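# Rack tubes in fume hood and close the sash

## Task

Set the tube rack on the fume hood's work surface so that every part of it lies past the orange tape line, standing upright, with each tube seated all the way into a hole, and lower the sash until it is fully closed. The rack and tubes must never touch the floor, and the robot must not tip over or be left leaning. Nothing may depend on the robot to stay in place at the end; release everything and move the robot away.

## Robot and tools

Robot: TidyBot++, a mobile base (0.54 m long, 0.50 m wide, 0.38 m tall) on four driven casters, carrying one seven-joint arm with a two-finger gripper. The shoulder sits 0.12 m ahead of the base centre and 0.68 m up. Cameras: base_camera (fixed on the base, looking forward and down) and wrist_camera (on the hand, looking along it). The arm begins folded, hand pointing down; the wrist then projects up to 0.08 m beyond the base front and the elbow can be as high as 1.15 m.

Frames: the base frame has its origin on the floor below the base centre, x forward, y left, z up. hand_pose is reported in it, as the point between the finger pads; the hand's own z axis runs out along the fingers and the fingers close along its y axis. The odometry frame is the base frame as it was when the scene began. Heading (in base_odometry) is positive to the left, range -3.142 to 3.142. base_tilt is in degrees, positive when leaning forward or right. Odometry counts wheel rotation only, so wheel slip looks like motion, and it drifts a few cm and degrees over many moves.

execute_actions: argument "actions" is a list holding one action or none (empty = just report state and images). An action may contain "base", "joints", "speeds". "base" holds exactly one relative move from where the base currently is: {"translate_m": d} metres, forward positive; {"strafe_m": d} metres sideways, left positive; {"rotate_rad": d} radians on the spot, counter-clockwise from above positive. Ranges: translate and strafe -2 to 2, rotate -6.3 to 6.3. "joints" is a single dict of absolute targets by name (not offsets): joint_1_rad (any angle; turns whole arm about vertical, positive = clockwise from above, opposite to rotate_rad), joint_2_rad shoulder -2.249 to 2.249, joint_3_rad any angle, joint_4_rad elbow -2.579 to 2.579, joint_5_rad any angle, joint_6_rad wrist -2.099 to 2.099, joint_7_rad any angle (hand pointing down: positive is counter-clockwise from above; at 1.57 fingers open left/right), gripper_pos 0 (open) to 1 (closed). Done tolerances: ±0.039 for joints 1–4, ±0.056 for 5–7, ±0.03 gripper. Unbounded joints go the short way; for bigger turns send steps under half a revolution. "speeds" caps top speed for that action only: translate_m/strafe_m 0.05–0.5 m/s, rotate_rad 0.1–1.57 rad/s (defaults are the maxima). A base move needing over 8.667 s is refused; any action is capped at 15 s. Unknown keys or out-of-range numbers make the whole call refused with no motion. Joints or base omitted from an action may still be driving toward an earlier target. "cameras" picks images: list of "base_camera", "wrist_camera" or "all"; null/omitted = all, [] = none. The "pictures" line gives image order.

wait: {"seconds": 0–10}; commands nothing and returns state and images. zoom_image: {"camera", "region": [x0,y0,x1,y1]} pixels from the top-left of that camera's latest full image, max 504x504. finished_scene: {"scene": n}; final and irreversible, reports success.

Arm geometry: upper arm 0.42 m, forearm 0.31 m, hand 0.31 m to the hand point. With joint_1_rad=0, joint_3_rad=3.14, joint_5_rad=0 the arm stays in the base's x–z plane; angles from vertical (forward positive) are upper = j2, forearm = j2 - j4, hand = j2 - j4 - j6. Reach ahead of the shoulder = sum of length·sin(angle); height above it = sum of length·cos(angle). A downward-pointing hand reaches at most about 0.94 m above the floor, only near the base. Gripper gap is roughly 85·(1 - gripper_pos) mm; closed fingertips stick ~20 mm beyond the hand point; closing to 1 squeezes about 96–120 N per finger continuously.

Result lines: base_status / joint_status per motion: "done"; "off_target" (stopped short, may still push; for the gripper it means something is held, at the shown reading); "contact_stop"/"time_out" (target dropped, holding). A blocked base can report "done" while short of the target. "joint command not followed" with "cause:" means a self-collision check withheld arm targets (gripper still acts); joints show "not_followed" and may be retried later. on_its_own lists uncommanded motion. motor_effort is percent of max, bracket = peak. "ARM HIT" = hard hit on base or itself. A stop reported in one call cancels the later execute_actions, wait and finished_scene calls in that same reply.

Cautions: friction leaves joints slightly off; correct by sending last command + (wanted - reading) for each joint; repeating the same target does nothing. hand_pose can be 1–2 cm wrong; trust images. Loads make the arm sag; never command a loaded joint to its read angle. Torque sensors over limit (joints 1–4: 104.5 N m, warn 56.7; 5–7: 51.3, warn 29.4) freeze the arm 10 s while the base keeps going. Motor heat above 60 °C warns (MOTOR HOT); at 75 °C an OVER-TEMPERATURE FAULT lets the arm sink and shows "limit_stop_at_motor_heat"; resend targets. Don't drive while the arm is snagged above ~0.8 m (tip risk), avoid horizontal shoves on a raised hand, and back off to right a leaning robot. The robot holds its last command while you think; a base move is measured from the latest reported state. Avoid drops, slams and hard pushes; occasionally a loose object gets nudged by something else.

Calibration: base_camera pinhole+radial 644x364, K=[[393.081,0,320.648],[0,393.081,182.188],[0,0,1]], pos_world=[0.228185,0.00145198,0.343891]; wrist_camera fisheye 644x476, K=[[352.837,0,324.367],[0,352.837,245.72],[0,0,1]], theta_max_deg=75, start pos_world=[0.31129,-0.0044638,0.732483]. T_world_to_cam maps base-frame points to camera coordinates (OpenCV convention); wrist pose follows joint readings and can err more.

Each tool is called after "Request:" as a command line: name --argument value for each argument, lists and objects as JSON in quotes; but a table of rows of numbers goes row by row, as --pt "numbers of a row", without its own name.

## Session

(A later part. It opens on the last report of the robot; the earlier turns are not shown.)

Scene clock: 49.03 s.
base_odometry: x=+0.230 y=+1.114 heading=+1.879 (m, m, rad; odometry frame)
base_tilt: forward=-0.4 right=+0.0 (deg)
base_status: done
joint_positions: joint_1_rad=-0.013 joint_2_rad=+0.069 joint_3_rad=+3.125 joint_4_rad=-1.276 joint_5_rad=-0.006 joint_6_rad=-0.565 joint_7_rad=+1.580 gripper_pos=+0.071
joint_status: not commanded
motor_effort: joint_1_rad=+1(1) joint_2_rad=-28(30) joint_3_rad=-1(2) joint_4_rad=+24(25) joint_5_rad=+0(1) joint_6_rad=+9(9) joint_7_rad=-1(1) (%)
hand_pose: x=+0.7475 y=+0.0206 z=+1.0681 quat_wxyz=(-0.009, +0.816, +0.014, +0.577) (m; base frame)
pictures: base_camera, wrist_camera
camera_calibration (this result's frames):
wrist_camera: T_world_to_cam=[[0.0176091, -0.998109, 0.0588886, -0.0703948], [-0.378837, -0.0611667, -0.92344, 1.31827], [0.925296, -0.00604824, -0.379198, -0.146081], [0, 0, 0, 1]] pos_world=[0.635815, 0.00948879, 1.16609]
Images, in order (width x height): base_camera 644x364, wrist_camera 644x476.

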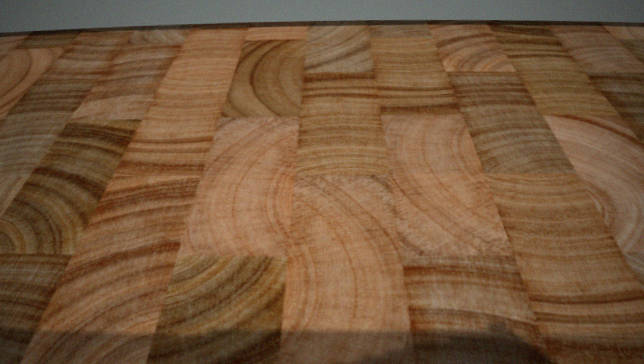

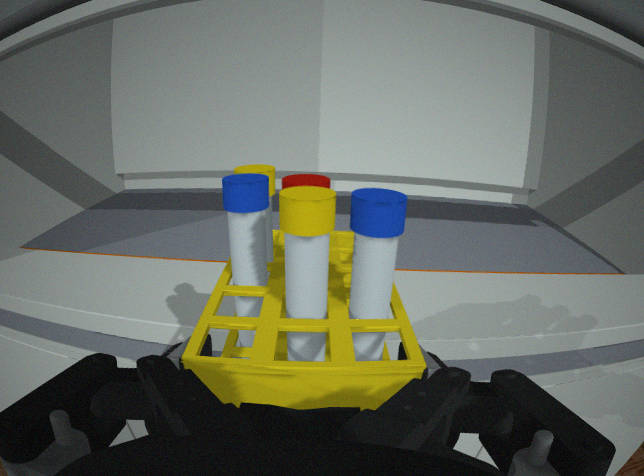

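Request:
execute_actions --actions '[{"base":{"translate_m":0.27},"speeds":{"translate_m":0.15}}]'

Request:
execute_actions --actions '[{"base":{"translate_m":0.26},"speeds":{"translate_m":0.13}}]'

Scene clock: 51.67 s.
base_odometry: x=+0.149 y=+1.371 heading=+1.879 (m, m, rad; odometry frame)
base_tilt: forward=-0.4 right=+0.0 (deg)
base_status: done
joint_positions: joint_1_rad=-0.013 joint_2_rad=+0.069 joint_3_rad=+3.125 joint_4_rad=-1.276 joint_5_rad=-0.006 joint_6_rad=-0.566 joint_7_rad=+1.580 gripper_pos=+0.071
joint_status: not commanded
motor_effort: joint_1_rad=+0(0) joint_2_rad=-28(31) joint_3_rad=-1(2) joint_4_rad=+24(25) joint_5_rad=+0(0) joint_6_rad=+9(9) joint_7_rad=-1(1) (%)
hand_pose: x=+0.7475 y=+0.0206 z=+1.0681 quat_wxyz=(-0.009, +0.816, +0.014, +0.577) (m; base frame)
pictures: base_camera, wrist_camera
camera_calibration (this result's frames):
wrist_camera: T_world_to_cam=[[0.0176198, -0.998109, 0.0588933, -0.0704078], [-0.378969, -0.0611742, -0.923385, 1.31828], [0.925242, -0.00604886, -0.37933, -0.145808], [0, 0, 0, 1]] pos_world=[0.635735, 0.00948818, 1.16612]
Images, in order (width x height): base_camera 644x364, wrist_camera 644x476.

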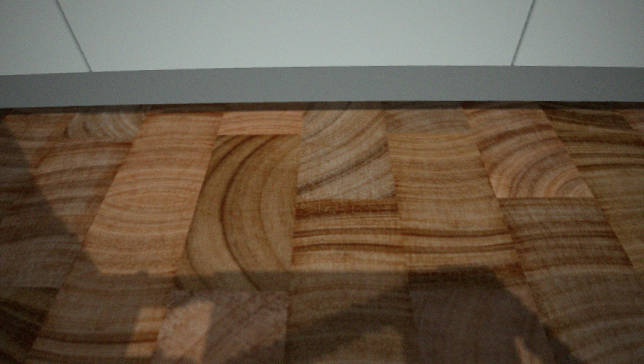

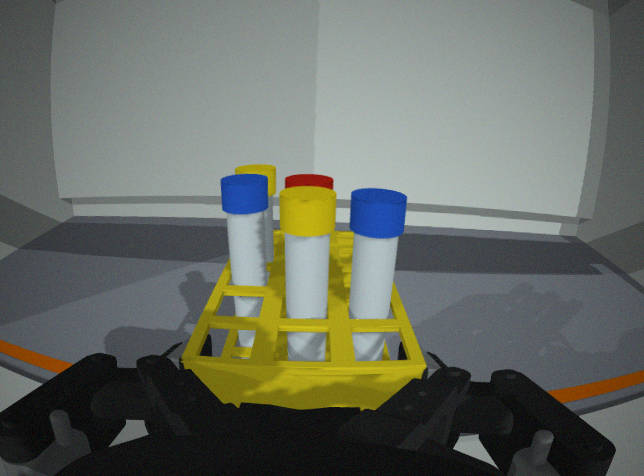

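Scene clock: 54.30 s.
base_odometry: x=+0.070 y=+1.619 heading=+1.878 (m, m, rad; odometry frame)
base_tilt: forward=-0.4 right=+0.0 (deg)
base_status: done
joint_positions: joint_1_rad=-0.013 joint_2_rad=+0.069 joint_3_rad=+3.125 joint_4_rad=-1.276 joint_5_rad=-0.006 joint_6_rad=-0.566 joint_7_rad=+1.580 gripper_pos=+0.071
joint_status: not commanded
motor_effort: joint_1_rad=+1(0) joint_2_rad=-28(31) joint_3_rad=-2(1) joint_4_rad=+24(25) joint_5_rad=+0(0) joint_6_rad=+9(9) joint_7_rad=-1(2) (%)
hand_pose: x=+0.7473 y=+0.0206 z=+1.0683 quat_wxyz=(-0.009, +0.816, +0.014, +0.577) (m; base frame)
pictures: base_camera, wrist_camera
camera_calibration (this result's frames):
wrist_camera: T_world_to_cam=[[0.0176034, -0.998109, 0.0588977, -0.0704139], [-0.378695, -0.0611739, -0.923498, 1.31835], [0.925354, -0.00604753, -0.379056, -0.145909], [0, 0, 0, 1]] pos_world=[0.635508, 0.0094854, 1.16633]
Images, in order (width x height): base_camera 644x364, wrist_camera 644x476.

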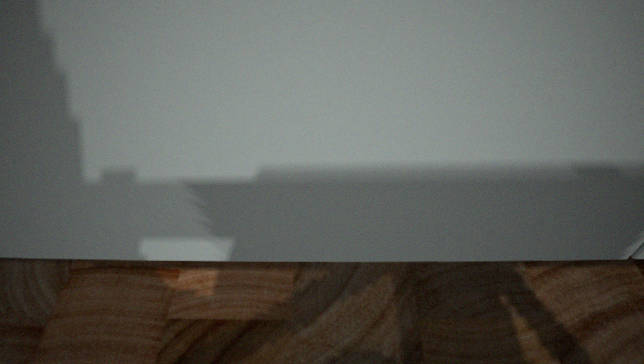

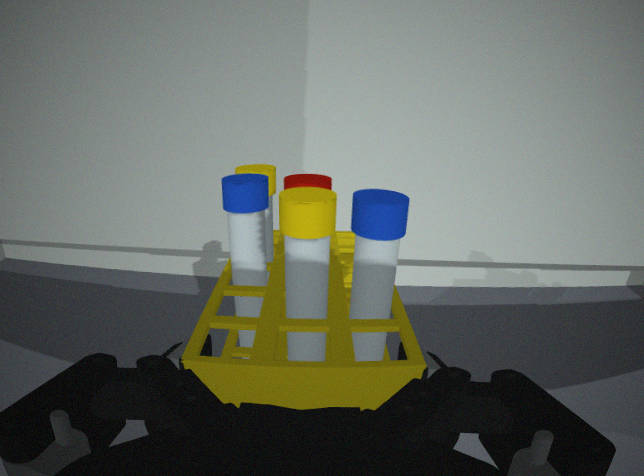

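Request:
execute_actions --actions '[{"joints":{"joint_4_rad":-1.455,"joint_6_rad":-0.355}}]' --cameras '[]'

Request:
execute_actions --actions '[{"joints":{"joint_4_rad":-1.495,"joint_6_rad":-0.32}}]' --cameras '["wrist_camera"]'

Scene clock: 55.70 s.
base_odometry: x=+0.070 y=+1.619 heading=+1.878 (m, m, rad; odometry frame)
base_tilt: forward=-0.4 right=+0.0 (deg)
base_status: not commanded
joint_positions: joint_1_rad=-0.013 joint_2_rad=+0.069 joint_3_rad=+3.125 joint_4_rad=-1.455 joint_5_rad=-0.006 joint_6_rad=-0.399 joint_7_rad=+1.580 gripper_pos=+0.071
joint_status: all done
motor_effort: joint_1_rad=+1(1) joint_2_rad=-28(30) joint_3_rad=-1(2) joint_4_rad=+25(26) joint_5_rad=+0(0) joint_6_rad=+9(10) joint_7_rad=-1(1) (%)
hand_pose: x=+0.7537 y=+0.0206 z=+1.0094 quat_wxyz=(-0.009, +0.820, +0.014, +0.573) (m; base frame)
pictures: none
No camera images: the call's "cameras" was empty. Leave "cameras" out to get every camera's image.

Scene clock: 56.43 s.
base_odometry: x=+0.070 y=+1.619 heading=+1.878 (m, m, rad; odometry frame)
base_tilt: forward=-0.4 right=+0.0 (deg)
base_status: not commanded
joint_positions: joint_1_rad=-0.013 joint_2_rad=+0.069 joint_3_rad=+3.125 joint_4_rad=-1.494 joint_5_rad=-0.006 joint_6_rad=-0.364 joint_7_rad=+1.580 gripper_pos=+0.071
joint_status: all done
motor_effort: joint_1_rad=+1(1) joint_2_rad=-28(29) joint_3_rad=-1(2) joint_4_rad=+24(26) joint_5_rad=+0(0) joint_6_rad=+9(10) joint_7_rad=-2(1) (%)
hand_pose: x=+0.7536 y=+0.0205 z=+0.9959 quat_wxyz=(-0.009, +0.821, +0.014, +0.571) (m; base frame)
pictures: wrist_camera
camera_calibration (this result's frames):
wrist_camera: T_world_to_cam=[[0.017343, -0.99811, 0.0589483, -0.0661798], [-0.393236, -0.061015, -0.917411, 1.25875], [0.919274, -0.00726996, -0.393551, -0.160173], [0, 0, 0, 1]] pos_world=[0.643377, 0.00958362, 1.09566]
Images, in order (width x height): wrist_camera 644x476.

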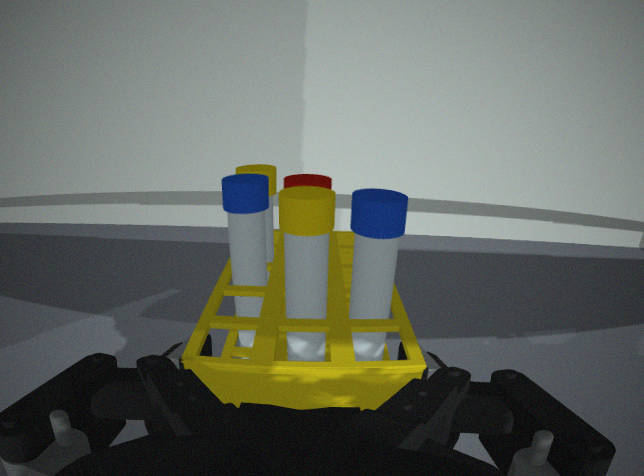

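Request:
execute_actions --actions '[{"joints":{"joint_4_rad":-1.53,"joint_6_rad":-0.285}}]' --cameras '[]'

Scene clock: 57.17 s.
base_odometry: x=+0.070 y=+1.619 heading=+1.878 (m, m, rad; odometry frame)
base_tilt: forward=-0.4 right=+0.0 (deg)
base_status: not commanded
joint_positions: joint_1_rad=-0.013 joint_2_rad=+0.069 joint_3_rad=+3.125 joint_4_rad=-1.523 joint_5_rad=-0.006 joint_6_rad=-0.323 joint_7_rad=+1.580 gripper_pos=+0.071
joint_status: all done
motor_effort: joint_1_rad=+1(0) joint_2_rad=-26(29) joint_3_rad=-2(2) joint_4_rad=+23(25) joint_5_rad=+0(0) joint_6_rad=+8(9) joint_7_rad=-1(1) (%)
hand_pose: x=+0.7548 y=+0.0205 z=+0.9903 quat_wxyz=(-0.009, +0.817, +0.014, +0.576) (m; base frame)
pictures: none
No camera images: the call's "cameras" was empty. Leave "cameras" out to get every camera's image.

Contact signs. Release.

Request:
execute_actions --actions '[{"joints":{"gripper_pos":0}}]' --cameras '["wrist_camera"]'

Request:
execute_actions --actions '[{"base":{"translate_m":-0.08},"speeds":{"translate_m":0.08}}]' --cameras '["wrist_camera"]'

Scene clock: 58.37 s.
base_odometry: x=+0.070 y=+1.619 heading=+1.878 (m, m, rad; odometry frame)
base_tilt: forward=-0.4 right=+0.0 (deg)
base_status: not commanded
joint_positions: joint_1_rad=-0.013 joint_2_rad=+0.069 joint_3_rad=+3.125 joint_4_rad=-1.523 joint_5_rad=-0.006 joint_6_rad=-0.322 joint_7_rad=+1.580 gripper_pos=+0.000
joint_status: all done
motor_effort: joint_1_rad=+1(1) joint_2_rad=-27(27) joint_3_rad=-1(1) joint_4_rad=+23(25) joint_5_rad=+0(0) joint_6_rad=+8(9) joint_7_rad=-1(1) (%)
hand_pose: x=+0.7548 y=+0.0205 z=+0.9904 quat_wxyz=(-0.009, +0.817, +0.014, +0.576) (m; base frame)
pictures: wrist_camera
camera_calibration (this result's frames):
wrist_camera: T_world_to_cam=[[0.016348, -0.998136, 0.0587928, -0.0649991], [-0.381839, -0.0605763, -0.922241, 1.25032], [0.924084, -0.00737257, -0.382118, -0.178411], [0, 0, 0, 1]] pos_world=[0.643349, 0.00954638, 1.08874]
Images, in order (width x height): wrist_camera 644x476.

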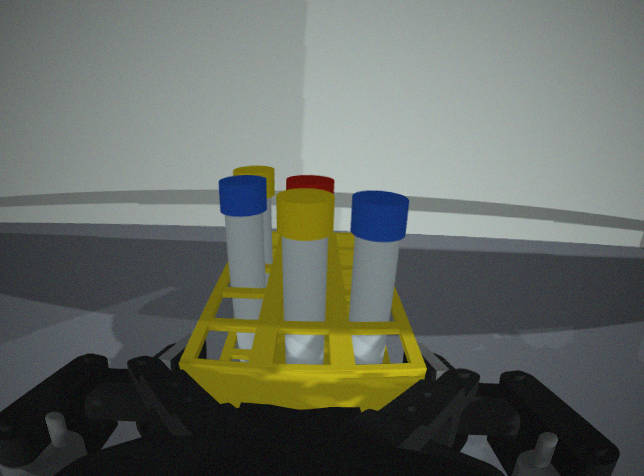

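Scene clock: 59.87 s.
base_odometry: x=+0.094 y=+1.543 heading=+1.879 (m, m, rad; odometry frame)
base_tilt: forward=-0.4 right=+0.0 (deg)
base_status: done
joint_positions: joint_1_rad=-0.013 joint_2_rad=+0.064 joint_3_rad=+3.125 joint_4_rad=-1.523 joint_5_rad=-0.006 joint_6_rad=-0.321 joint_7_rad=+1.580 gripper_pos=+0.000
joint_status: not commanded
motor_effort: joint_1_rad=+1(2) joint_2_rad=-27(31) joint_3_rad=-2(2) joint_4_rad=+23(24) joint_5_rad=+0(0) joint_6_rad=+8(8) joint_7_rad=-1(1) (%)
hand_pose: x=+0.7536 y=+0.0205 z=+0.9935 quat_wxyz=(-0.009, +0.816, +0.014, +0.578) (m; base frame)
pictures: wrist_camera
camera_calibration (this result's frames):
wrist_camera: T_world_to_cam=[[0.0159932, -0.998143, 0.0587854, -0.0649068], [-0.376446, -0.0604778, -0.924463, 1.25093], [0.926301, -0.00734442, -0.376714, -0.183168], [0, 0, 0, 1]] pos_world=[0.641615, 0.00952205, 1.09125]
Images, in order (width x height): wrist_camera 644x476.

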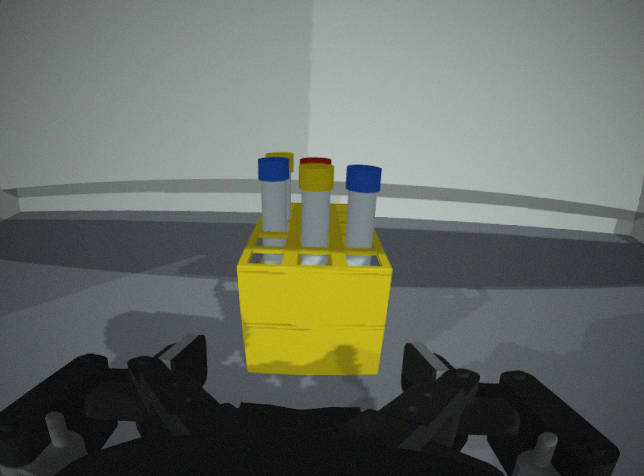

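Request:
execute_actions --actions '[{"joints":{"joint_4_rad":-1.28,"joint_6_rad":-0.59,"gripper_pos":0.8}}]' --cameras '[]'

Request:
execute_actions --actions '[{"base":{"translate_m":-0.38},"speeds":{"translate_m":0.3}}]' --cameras '["wrist_camera"]'

Request:
execute_actions --actions '[{"joints":{"joint_2_rad":0.0,"joint_4_rad":-0.62,"joint_6_rad":-1.0}}]'

Scene clock: 61.27 s.
base_odometry: x=+0.094 y=+1.543 heading=+1.879 (m, m, rad; odometry frame)
base_tilt: forward=-0.4 right=+0.0 (deg)
base_status: not commanded
joint_positions: joint_1_rad=-0.013 joint_2_rad=+0.064 joint_3_rad=+3.125 joint_4_rad=-1.289 joint_5_rad=-0.006 joint_6_rad=-0.554 joint_7_rad=+1.580 gripper_pos=+0.800
joint_status: all done
motor_effort: joint_1_rad=+1(0) joint_2_rad=-26(28) joint_3_rad=-1(1) joint_4_rad=+23(25) joint_5_rad=+0(0) joint_6_rad=+8(8) joint_7_rad=-1(1) (%)
hand_pose: x=+0.7463 y=+0.0206 z=+1.0664 quat_wxyz=(-0.009, +0.816, +0.014, +0.578) (m; base frame)
pictures: none
No camera images: the call's "cameras" was empty. Leave "cameras" out to get every camera's image.

Scene clock: 63.50 s.
base_odometry: x=+0.209 y=+1.181 heading=+1.879 (m, m, rad; odometry frame)
base_tilt: forward=-0.4 right=+0.0 (deg)
base_status: done
joint_positions: joint_1_rad=-0.013 joint_2_rad=+0.061 joint_3_rad=+3.125 joint_4_rad=-1.289 joint_5_rad=-0.006 joint_6_rad=-0.557 joint_7_rad=+1.580 gripper_pos=+0.800
joint_status: not commanded
motor_effort: joint_1_rad=+1(2) joint_2_rad=-25(29) joint_3_rad=-1(1) joint_4_rad=+22(24) joint_5_rad=+0(0) joint_6_rad=+8(8) joint_7_rad=-1(1) (%)
hand_pose: x=+0.7446 y=+0.0207 z=+1.0684 quat_wxyz=(-0.009, +0.815, +0.014, +0.579) (m; base frame)
pictures: wrist_camera
camera_calibration (this result's frames):
wrist_camera: T_world_to_cam=[[0.0175116, -0.998106, 0.0589691, -0.0702741], [-0.374593, -0.0612319, -0.925165, 1.3161], [0.927024, -0.00588834, -0.374956, -0.149064], [0, 0, 0, 1]] pos_world=[0.63242, 0.00956859, 1.16586]
Images, in order (width x height): wrist_camera 644x476.

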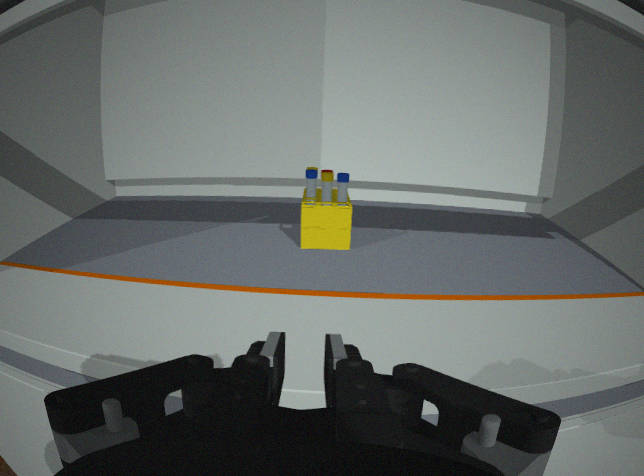

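Scene clock: 65.40 s.
base_odometry: x=+0.209 y=+1.181 heading=+1.879 (m, m, rad; odometry frame)
base_tilt: forward=-0.4 right=+0.0 (deg)
base_status: not commanded
joint_positions: joint_1_rad=-0.013 joint_2_rad=+0.005 joint_3_rad=+3.125 joint_4_rad=-0.627 joint_5_rad=-0.006 joint_6_rad=-0.963 joint_7_rad=+1.580 gripper_pos=+0.800
joint_status: all done
motor_effort: joint_1_rad=+0(0) joint_2_rad=-17(27) joint_3_rad=-2(1) joint_4_rad=+17(24) joint_5_rad=+0(0) joint_6_rad=+8(9) joint_7_rad=-1(2) (%)
hand_pose: x=+0.6176 y=+0.0178 z=+1.3488 quat_wxyz=(-0.010, +0.715, +0.014, +0.699) (m; base frame)
pictures: base_camera, wrist_camera
camera_calibration (this result's frames):
wrist_camera: T_world_to_cam=[[0.00156075, -0.998494, 0.0548354, -0.0720586], [-0.0729511, -0.0548031, -0.995829, 1.43671], [0.997334, -0.00244607, -0.0729268, -0.377038], [0, 0, 0, 1]] pos_world=[0.480955, 0.00586378, 1.40717]
Images, in order (width x height): base_camera 644x364, wrist_camera 644x476.

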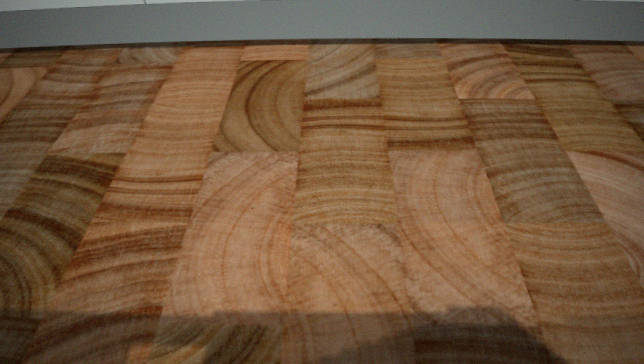

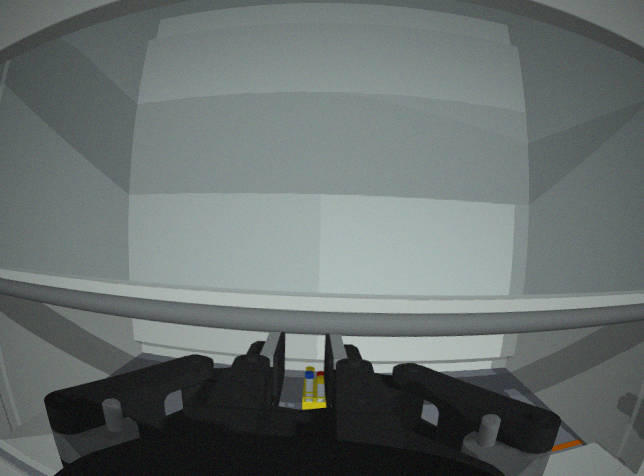

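Request:
execute_actions --actions '[{"base":{"translate_m":0.275},"speeds":{"translate_m":0.2}}]' --cameras '["wrist_camera"]'

Request:
execute_actions --actions '[{"joints":{"joint_2_rad":-0.05,"joint_4_rad":-0.82,"joint_6_rad":-0.88}}]' --cameras '["wrist_camera"]'

Scene clock: 69.33 s.
base_odometry: x=+0.126 y=+1.443 heading=+1.880 (m, m, rad; odometry frame)
base_tilt: forward=-0.4 right=+0.0 (deg)
base_status: done
joint_positions: joint_1_rad=-0.013 joint_2_rad=-0.035 joint_3_rad=+3.125 joint_4_rad=-0.623 joint_5_rad=-0.006 joint_6_rad=-0.991 joint_7_rad=+1.580 gripper_pos=+0.800
joint_status: not commanded
motor_effort: joint_1_rad=+1(0) joint_2_rad=-8(21) joint_3_rad=-1(0) joint_4_rad=+15(18) joint_5_rad=+0(1) joint_6_rad=+11(15) joint_7_rad=-1(1) (%)
hand_pose: x=+0.5893 y=+0.0174 z=+1.3612 quat_wxyz=(-0.010, +0.710, +0.015, +0.704) (m; base frame)
pictures: wrist_camera
camera_calibration (this result's frames):
wrist_camera: T_world_to_cam=[[0.000564394, -0.998467, 0.055342, -0.0732442], [-0.0576689, -0.0552824, -0.996804, 1.43933], [0.998336, -0.00262892, -0.0576118, -0.369381], [0, 0, 0, 1]] pos_world=[0.451812, 0.00546646, 1.4175]
Images, in order (width x height): wrist_camera 644x476.

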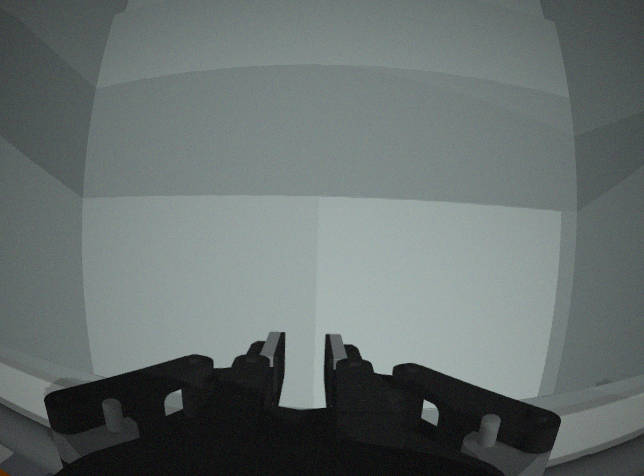

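Scene clock: 70.50 s.
base_odometry: x=+0.126 y=+1.443 heading=+1.880 (m, m, rad; odometry frame)
base_tilt: forward=-0.4 right=+0.0 (deg)
base_status: not commanded
joint_positions: joint_1_rad=-0.013 joint_2_rad=-0.091 joint_3_rad=+3.125 joint_4_rad=-0.775 joint_5_rad=-0.006 joint_6_rad=-0.899 joint_7_rad=+1.580 gripper_pos=+0.800
joint_status: joint_2_rad off_target (ended at -0.091, target -0.050); joint_4_rad off_target (ended at -0.775, target -0.820); the others done
motor_effort: joint_1_rad=+1(1) joint_2_rad=-3(9) joint_3_rad=+0(0) joint_4_rad=+11(15) joint_5_rad=+0(0) joint_6_rad=+6(10) joint_7_rad=-1(1) (%)
hand_pose: x=+0.5899 y=+0.0179 z=+1.3407 quat_wxyz=(-0.010, +0.711, +0.015, +0.703) (m; base frame)
pictures: wrist_camera
camera_calibration (this result's frames):
wrist_camera: T_world_to_cam=[[0.000369969, -0.998433, 0.0559578, -0.0723185], [-0.0610577, -0.0558759, -0.996569, 1.42067], [0.998134, -0.00304795, -0.0609827, -0.366515], [0, 0, 0, 1]] pos_world=[0.452601, 0.0060591, 1.39749]
Images, in order (width x height): wrist_camera 644x476.

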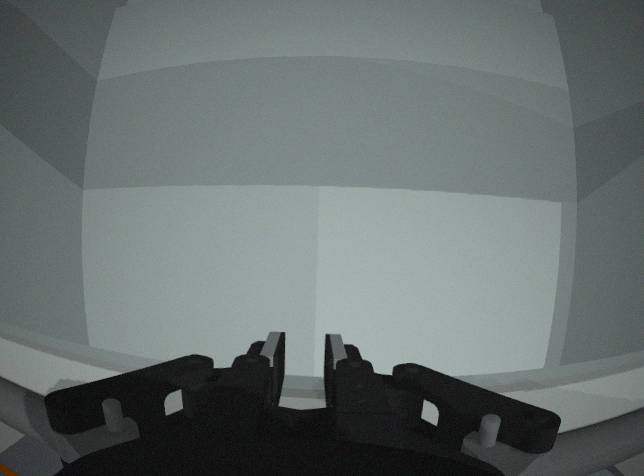

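Request:
execute_actions --actions '[{"base":{"translate_m":-0.048},"speeds":{"translate_m":0.05}}]' --cameras '["wrist_camera"]'

Scene clock: 71.97 s.
base_odometry: x=+0.141 y=+1.397 heading=+1.879 (m, m, rad; odometry frame)
base_tilt: forward=-0.4 right=+0.0 (deg)
base_status: done
joint_positions: joint_1_rad=-0.013 joint_2_rad=-0.071 joint_3_rad=+3.125 joint_4_rad=-0.801 joint_5_rad=-0.006 joint_6_rad=-0.873 joint_7_rad=+1.580 gripper_pos=+0.800
joint_status: not commanded
motor_effort: joint_1_rad=+1(0) joint_2_rad=-13(17) joint_3_rad=-1(1) joint_4_rad=+15(19) joint_5_rad=+0(0) joint_6_rad=+6(9) joint_7_rad=-2(2) (%)
hand_pose: x=+0.6094 y=+0.0182 z=+1.3258 quat_wxyz=(-0.010, +0.718, +0.015, +0.696) (m; base frame)
pictures: wrist_camera
camera_calibration (this result's frames):
wrist_camera: T_world_to_cam=[[0.00141262, -0.998386, 0.0567723, -0.0728875], [-0.0809277, -0.0567003, -0.995106, 1.41721], [0.996719, -0.00318875, -0.0808772, -0.359658], [0, 0, 0, 1]] pos_world=[0.473273, 0.0064397, 1.38533]
Images, in order (width x height): wrist_camera 644x476.

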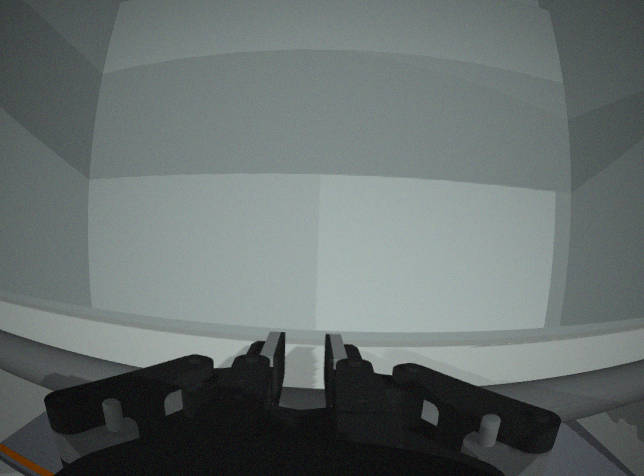

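Request:
execute_actions --actions '[{"joints":{"joint_2_rad":-0.075,"joint_4_rad":-0.97,"joint_6_rad":-0.84}}]' --cameras '[]'

Request:
execute_actions --actions '[{"joints":{"joint_2_rad":-0.12,"joint_4_rad":-1.16,"joint_6_rad":-0.73}}]' --cameras '["wrist_camera"]'

Scene clock: 73.50 s.
base_odometry: x=+0.141 y=+1.397 heading=+1.879 (m, m, rad; odometry frame)
base_tilt: forward=-0.4 right=+0.0 (deg)
base_status: not commanded
joint_positions: joint_1_rad=-0.013 joint_2_rad=-0.107 joint_3_rad=+3.125 joint_4_rad=-0.903 joint_5_rad=-0.006 joint_6_rad=-0.790 joint_7_rad=+1.582 gripper_pos=+0.800
joint_status: joint_4_rad off_target (ended at -0.903, target -0.970); the others done
motor_effort: joint_1_rad=-1(0) joint_2_rad=-5(13) joint_3_rad=-3(3) joint_4_rad=+9(15) joint_5_rad=-2(1) joint_6_rad=+0(6) joint_7_rad=-2(2) (%)
hand_pose: x=+0.6097 y=+0.0184 z=+1.3151 quat_wxyz=(-0.009, +0.712, +0.015, +0.701) (m; base frame)
pictures: none
No camera images: the call's "cameras" was empty. Leave "cameras" out to get every camera's image.

Scene clock: 75.13 s.
base_odometry: x=+0.141 y=+1.397 heading=+1.879 (m, m, rad; odometry frame)
base_tilt: forward=-0.4 right=+0.0 (deg)
base_status: not commanded
joint_positions: joint_1_rad=-0.013 joint_2_rad=-0.165 joint_3_rad=+3.125 joint_4_rad=-1.111 joint_5_rad=-0.006 joint_6_rad=-0.673 joint_7_rad=+1.583 gripper_pos=+0.800
joint_status: joint_2_rad off_target (ended at -0.165, target -0.120); joint_4_rad off_target (ended at -1.111, target -1.160); joint_6_rad off_target (ended at -0.673, target -0.730)
motor_effort: joint_1_rad=+1(2) joint_2_rad=-6(6) joint_3_rad=-1(4) joint_4_rad=+14(14) joint_5_rad=+0(2) joint_6_rad=+4(6) joint_7_rad=-2(1) (%)
hand_pose: x=+0.6151 y=+0.0189 z=+1.2661 quat_wxyz=(-0.008, +0.723, +0.016, +0.690) (m; base frame)
pictures: wrist_camera
camera_calibration (this result's frames):
wrist_camera: T_world_to_cam=[[0.00135509, -0.998146, 0.0608429, -0.0739518], [-0.0962425, -0.0606907, -0.993506, 1.3657], [0.995357, -0.00450939, -0.0961463, -0.349961], [0, 0, 0, 1]] pos_world=[0.479875, 0.00749257, 1.32769]
Images, in order (width x height): wrist_camera 644x476.

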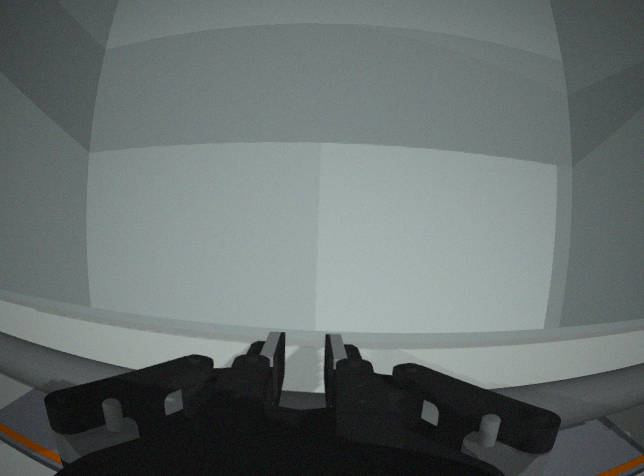

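Request:
execute_actions --actions '[{"joints":{"joint_2_rad":-0.19,"joint_4_rad":-1.395,"joint_6_rad":-0.57}}]' --cameras '[]'

Request:
execute_actions --actions '[{"joints":{"joint_2_rad":-0.26,"joint_4_rad":-1.70,"joint_6_rad":-0.32}}]' --cameras '["wrist_camera"]'

Request:
execute_actions --actions '[{"joints":{"joint_2_rad":-0.27,"joint_4_rad":-1.935,"joint_6_rad":-0.11}}]' --cameras '["wrist_camera"]'

Scene clock: 77.07 s.
base_odometry: x=+0.141 y=+1.397 heading=+1.879 (m, m, rad; odometry frame)
base_tilt: forward=-0.4 right=+0.0 (deg)
base_status: not commanded
joint_positions: joint_1_rad=-0.013 joint_2_rad=-0.226 joint_3_rad=+3.125 joint_4_rad=-1.351 joint_5_rad=-0.006 joint_6_rad=-0.508 joint_7_rad=+1.583 gripper_pos=+0.800
joint_status: joint_4_rad off_target (ended at -1.351, target -1.395); joint_6_rad off_target (ended at -0.508, target -0.570); the others done
motor_effort: joint_1_rad=+0(2) joint_2_rad=-8(6) joint_3_rad=+0(0) joint_4_rad=+15(16) joint_5_rad=+0(0) joint_6_rad=+4(7) joint_7_rad=-1(2) (%)
hand_pose: x=+0.6187 y=+0.0190 z=+1.2077 quat_wxyz=(-0.007, +0.729, +0.016, +0.684) (m; base frame)
pictures: none
No camera images: the call's "cameras" was empty. Leave "cameras" out to get every camera's image.

Scene clock: 79.03 s.
base_odometry: x=+0.141 y=+1.397 heading=+1.879 (m, m, rad; odometry frame)
base_tilt: forward=-0.4 right=+0.0 (deg)
base_status: not commanded
joint_positions: joint_1_rad=-0.013 joint_2_rad=-0.294 joint_3_rad=+3.125 joint_4_rad=-1.662 joint_5_rad=-0.006 joint_6_rad=-0.261 joint_7_rad=+1.583 gripper_pos=+0.800
joint_status: joint_6_rad off_target (ended at -0.261, target -0.320); the others done
motor_effort: joint_1_rad=+1(3) joint_2_rad=-6(8) joint_3_rad=-1(2) joint_4_rad=+18(18) joint_5_rad=+0(1) joint_6_rad=+5(8) joint_7_rad=-1(2) (%)
hand_pose: x=+0.6151 y=+0.0187 z=+1.1299 quat_wxyz=(-0.007, +0.727, +0.015, +0.686) (m; base frame)
pictures: wrist_camera
camera_calibration (this result's frames):
wrist_camera: T_world_to_cam=[[-0.000347549, -0.998057, 0.0623133, -0.0664394], [-0.106715, -0.0619204, -0.99236, 1.2356], [0.99429, -0.00699467, -0.106486, -0.350614], [0, 0, 0, 1]] pos_world=[0.480446, 0.00774633, 1.19297]
Images, in order (width x height): wrist_camera 644x476.

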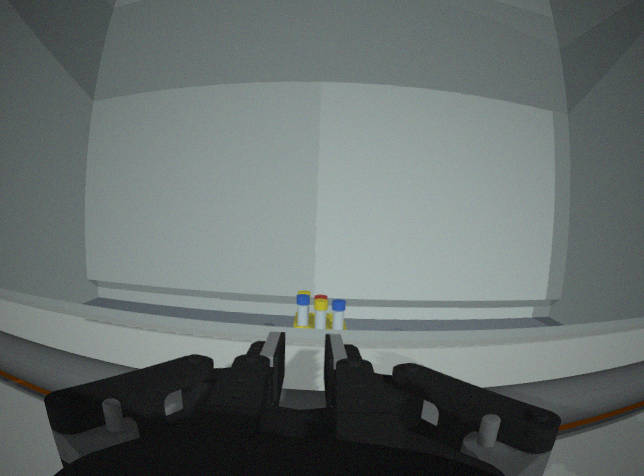

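Scene clock: 81.07 s.
base_odometry: x=+0.141 y=+1.397 heading=+1.879 (m, m, rad; odometry frame)
base_tilt: forward=-0.4 right=+0.0 (deg)
base_status: not commanded
joint_positions: joint_1_rad=-0.015 joint_2_rad=-0.309 joint_3_rad=+3.125 joint_4_rad=-1.884 joint_5_rad=-0.006 joint_6_rad=-0.046 joint_7_rad=+1.583 gripper_pos=+0.800
joint_status: joint_2_rad off_target (ended at -0.309, target -0.270); joint_4_rad off_target (ended at -1.884, target -1.935); joint_6_rad off_target (ended at -0.046, target -0.110)
motor_effort: joint_1_rad=+2(3) joint_2_rad=-8(7) joint_3_rad=+2(3) joint_4_rad=+16(18) joint_5_rad=+0(1) joint_6_rad=+3(6) joint_7_rad=-2(2) (%)
hand_pose: x=+0.6157 y=+0.0189 z=+1.0655 quat_wxyz=(-0.007, +0.724, +0.016, +0.689) (m; base frame)
pictures: wrist_camera
camera_calibration (this result's frames):
wrist_camera: T_world_to_cam=[[-0.000357375, -0.998064, 0.0621982, -0.062061], [-0.0991952, -0.0618561, -0.993144, 1.16799], [0.995068, -0.00652469, -0.098981, -0.366547], [0, 0, 0, 1]] pos_world=[0.480577, 0.00791508, 1.12756]
Images, in order (width x height): wrist_camera 644x476.

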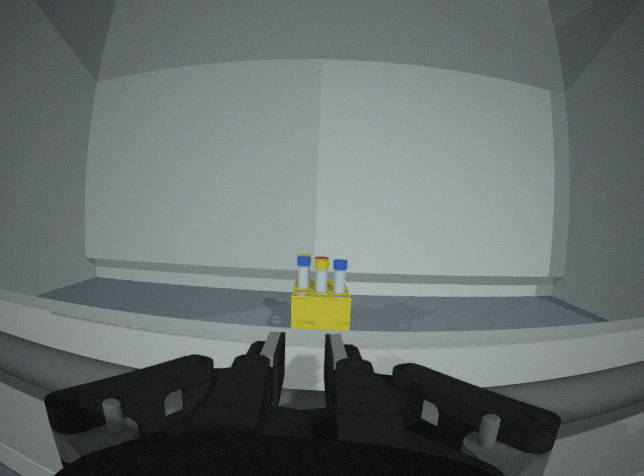

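Request:
execute_actions --actions '[{"joints":{"joint_2_rad":-0.26,"joint_4_rad":-2.03,"joint_6_rad":-0.04}}]' --cameras '[]'

Request:
execute_actions --actions '[{"joints":{"joint_2_rad":-0.245,"joint_4_rad":-2.11,"joint_6_rad":0.0}}]' --cameras '["wrist_camera"]'

Scene clock: 82.87 s.
base_odometry: x=+0.141 y=+1.397 heading=+1.879 (m, m, rad; odometry frame)
base_tilt: forward=-0.4 right=+0.0 (deg)
base_status: not commanded
joint_positions: joint_1_rad=-0.016 joint_2_rad=-0.309 joint_3_rad=+3.125 joint_4_rad=-1.953 joint_5_rad=-0.006 joint_6_rad=+0.012 joint_7_rad=+1.583 gripper_pos=+0.800
joint_status: joint_2_rad off_target (ended at -0.309, target -0.260); joint_4_rad off_target (ended at -1.953, target -2.030); the others done
motor_effort: joint_1_rad=+1(3) joint_2_rad=-6(8) joint_3_rad=+0(3) joint_4_rad=+12(16) joint_5_rad=+0(0) joint_6_rad=+0(4) joint_7_rad=-2(2) (%)
hand_pose: x=+0.6147 y=+0.0189 z=+1.0406 quat_wxyz=(-0.007, +0.728, +0.016, +0.685) (m; base frame)
pictures: none
No camera images: the call's "cameras" was empty. Leave "cameras" out to get every camera's image.

Scene clock: 84.40 s.
base_odometry: x=+0.141 y=+1.397 heading=+1.879 (m, m, rad; odometry frame)
base_tilt: forward=-0.4 right=+0.0 (deg)
base_status: not commanded
joint_positions: joint_1_rad=-0.016 joint_2_rad=-0.299 joint_3_rad=+3.125 joint_4_rad=-2.030 joint_5_rad=-0.006 joint_6_rad=+0.063 joint_7_rad=+1.583 gripper_pos=+0.800
joint_status: joint_2_rad off_target (ended at -0.299, target -0.245); joint_4_rad off_target (ended at -2.030, target -2.110); joint_6_rad off_target (ended at +0.063, target +0.000)
motor_effort: joint_1_rad=+3(3) joint_2_rad=-3(7) joint_3_rad=+3(3) joint_4_rad=+8(12) joint_5_rad=+0(0) joint_6_rad=-3(6) joint_7_rad=-1(2) (%)
hand_pose: x=+0.6146 y=+0.0186 z=+1.0037 quat_wxyz=(-0.006, +0.740, +0.016, +0.672) (m; base frame)
pictures: wrist_camera
camera_calibration (this result's frames):
wrist_camera: T_world_to_cam=[[0.00223444, -0.997979, 0.0635127, -0.0614646], [-0.145346, -0.0631625, -0.987363, 1.12902], [0.989378, -0.00702508, -0.145193, -0.321719], [0, 0, 0, 1]] pos_world=[0.482536, 0.00771099, 1.07194]
Images, in order (width x height): wrist_camera 644x476.

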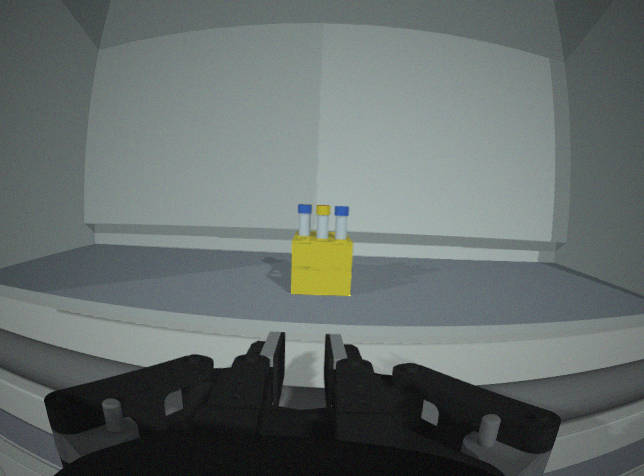

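Request:
execute_actions --actions '[{"joints":{"joint_4_rad":-2.15,"joint_6_rad":-0.04}}]' --cameras '[]'

Scene clock: 85.17 s.
base_odometry: x=+0.141 y=+1.397 heading=+1.879 (m, m, rad; odometry frame)
base_tilt: forward=-0.4 right=+0.0 (deg)
base_status: not commanded
joint_positions: joint_1_rad=-0.016 joint_2_rad=-0.299 joint_3_rad=+3.125 joint_4_rad=-2.030 joint_5_rad=-0.006 joint_6_rad=+0.063 joint_7_rad=+1.583 gripper_pos=+0.800
joint_status: joint_4_rad off_target (ended at -2.030, target -2.150); joint_6_rad off_target (ended at +0.063, target -0.040)
motor_effort: joint_1_rad=+4(3) joint_2_rad=-1(4) joint_3_rad=+2(2) joint_4_rad=+1(8) joint_5_rad=+0(0) joint_6_rad=-8(7) joint_7_rad=-1(1) (%)
hand_pose: x=+0.6146 y=+0.0186 z=+1.0034 quat_wxyz=(-0.006, +0.741, +0.016, +0.672) (m; base frame)
pictures: none
No camera images: the call's "cameras" was empty. Leave "cameras" out to get every camera's image.

Request:
execute_actions --actions '[{"joints":{"joint_2_rad":-0.32,"joint_4_rad":-1.95,"joint_6_rad":0.03}}]' --cameras '[]'

Request:
execute_actions --actions '[{"base":{"translate_m":-0.5}}]' --cameras '["wrist_camera"]'

Scene clock: 86.47 s.
base_odometry: x=+0.141 y=+1.397 heading=+1.879 (m, m, rad; odometry frame)
base_tilt: forward=-0.4 right=+0.0 (deg)
base_status: not commanded
joint_positions: joint_1_rad=-0.016 joint_2_rad=-0.305 joint_3_rad=+3.125 joint_4_rad=-1.962 joint_5_rad=-0.006 joint_6_rad=+0.051 joint_7_rad=+1.583 gripper_pos=+0.800
joint_status: all done
motor_effort: joint_1_rad=+1(3) joint_2_rad=-12(13) joint_3_rad=-1(2) joint_4_rad=+23(24) joint_5_rad=+0(0) joint_6_rad=+8(8) joint_7_rad=-1(1) (%)
hand_pose: x=+0.6163 y=+0.0189 z=+1.0453 quat_wxyz=(-0.007, +0.719, +0.015, +0.695) (m; base frame)
pictures: none
No camera images: the call's "cameras" was empty. Leave "cameras" out to get every camera's image.

Scene clock: 89.00 s.
base_odometry: x=+0.293 y=+0.921 heading=+1.880 (m, m, rad; odometry frame)
base_tilt: forward=-0.4 right=+0.0 (deg)
base_status: done
joint_positions: joint_1_rad=-0.016 joint_2_rad=-0.320 joint_3_rad=+3.125 joint_4_rad=-1.960 joint_5_rad=-0.006 joint_6_rad=+0.051 joint_7_rad=+1.583 gripper_pos=+0.800
joint_status: not commanded
motor_effort: joint_1_rad=+1(1) joint_2_rad=-11(16) joint_3_rad=+0(1) joint_4_rad=+24(24) joint_5_rad=+0(0) joint_6_rad=+8(9) joint_7_rad=-1(1) (%)
hand_pose: x=+0.6110 y=+0.0188 z=+1.0538 quat_wxyz=(-0.007, +0.713, +0.015, +0.701) (m; base frame)
pictures: wrist_camera
camera_calibration (this result's frames):
wrist_camera: T_world_to_cam=[[-0.00230062, -0.998114, 0.0613425, -0.0593495], [-0.0674516, -0.061048, -0.995853, 1.13929], [0.99772, -0.00642873, -0.067184, -0.398239], [0, 0, 0, 1]] pos_world=[0.474041, 0.00775349, 1.11145]
Images, in order (width x height): wrist_camera 644x476.

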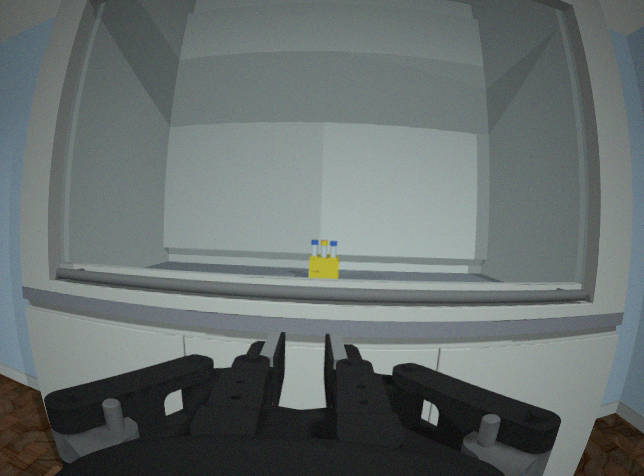

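Request:
finished_scene --scene 2

The scene is finished: the task was done.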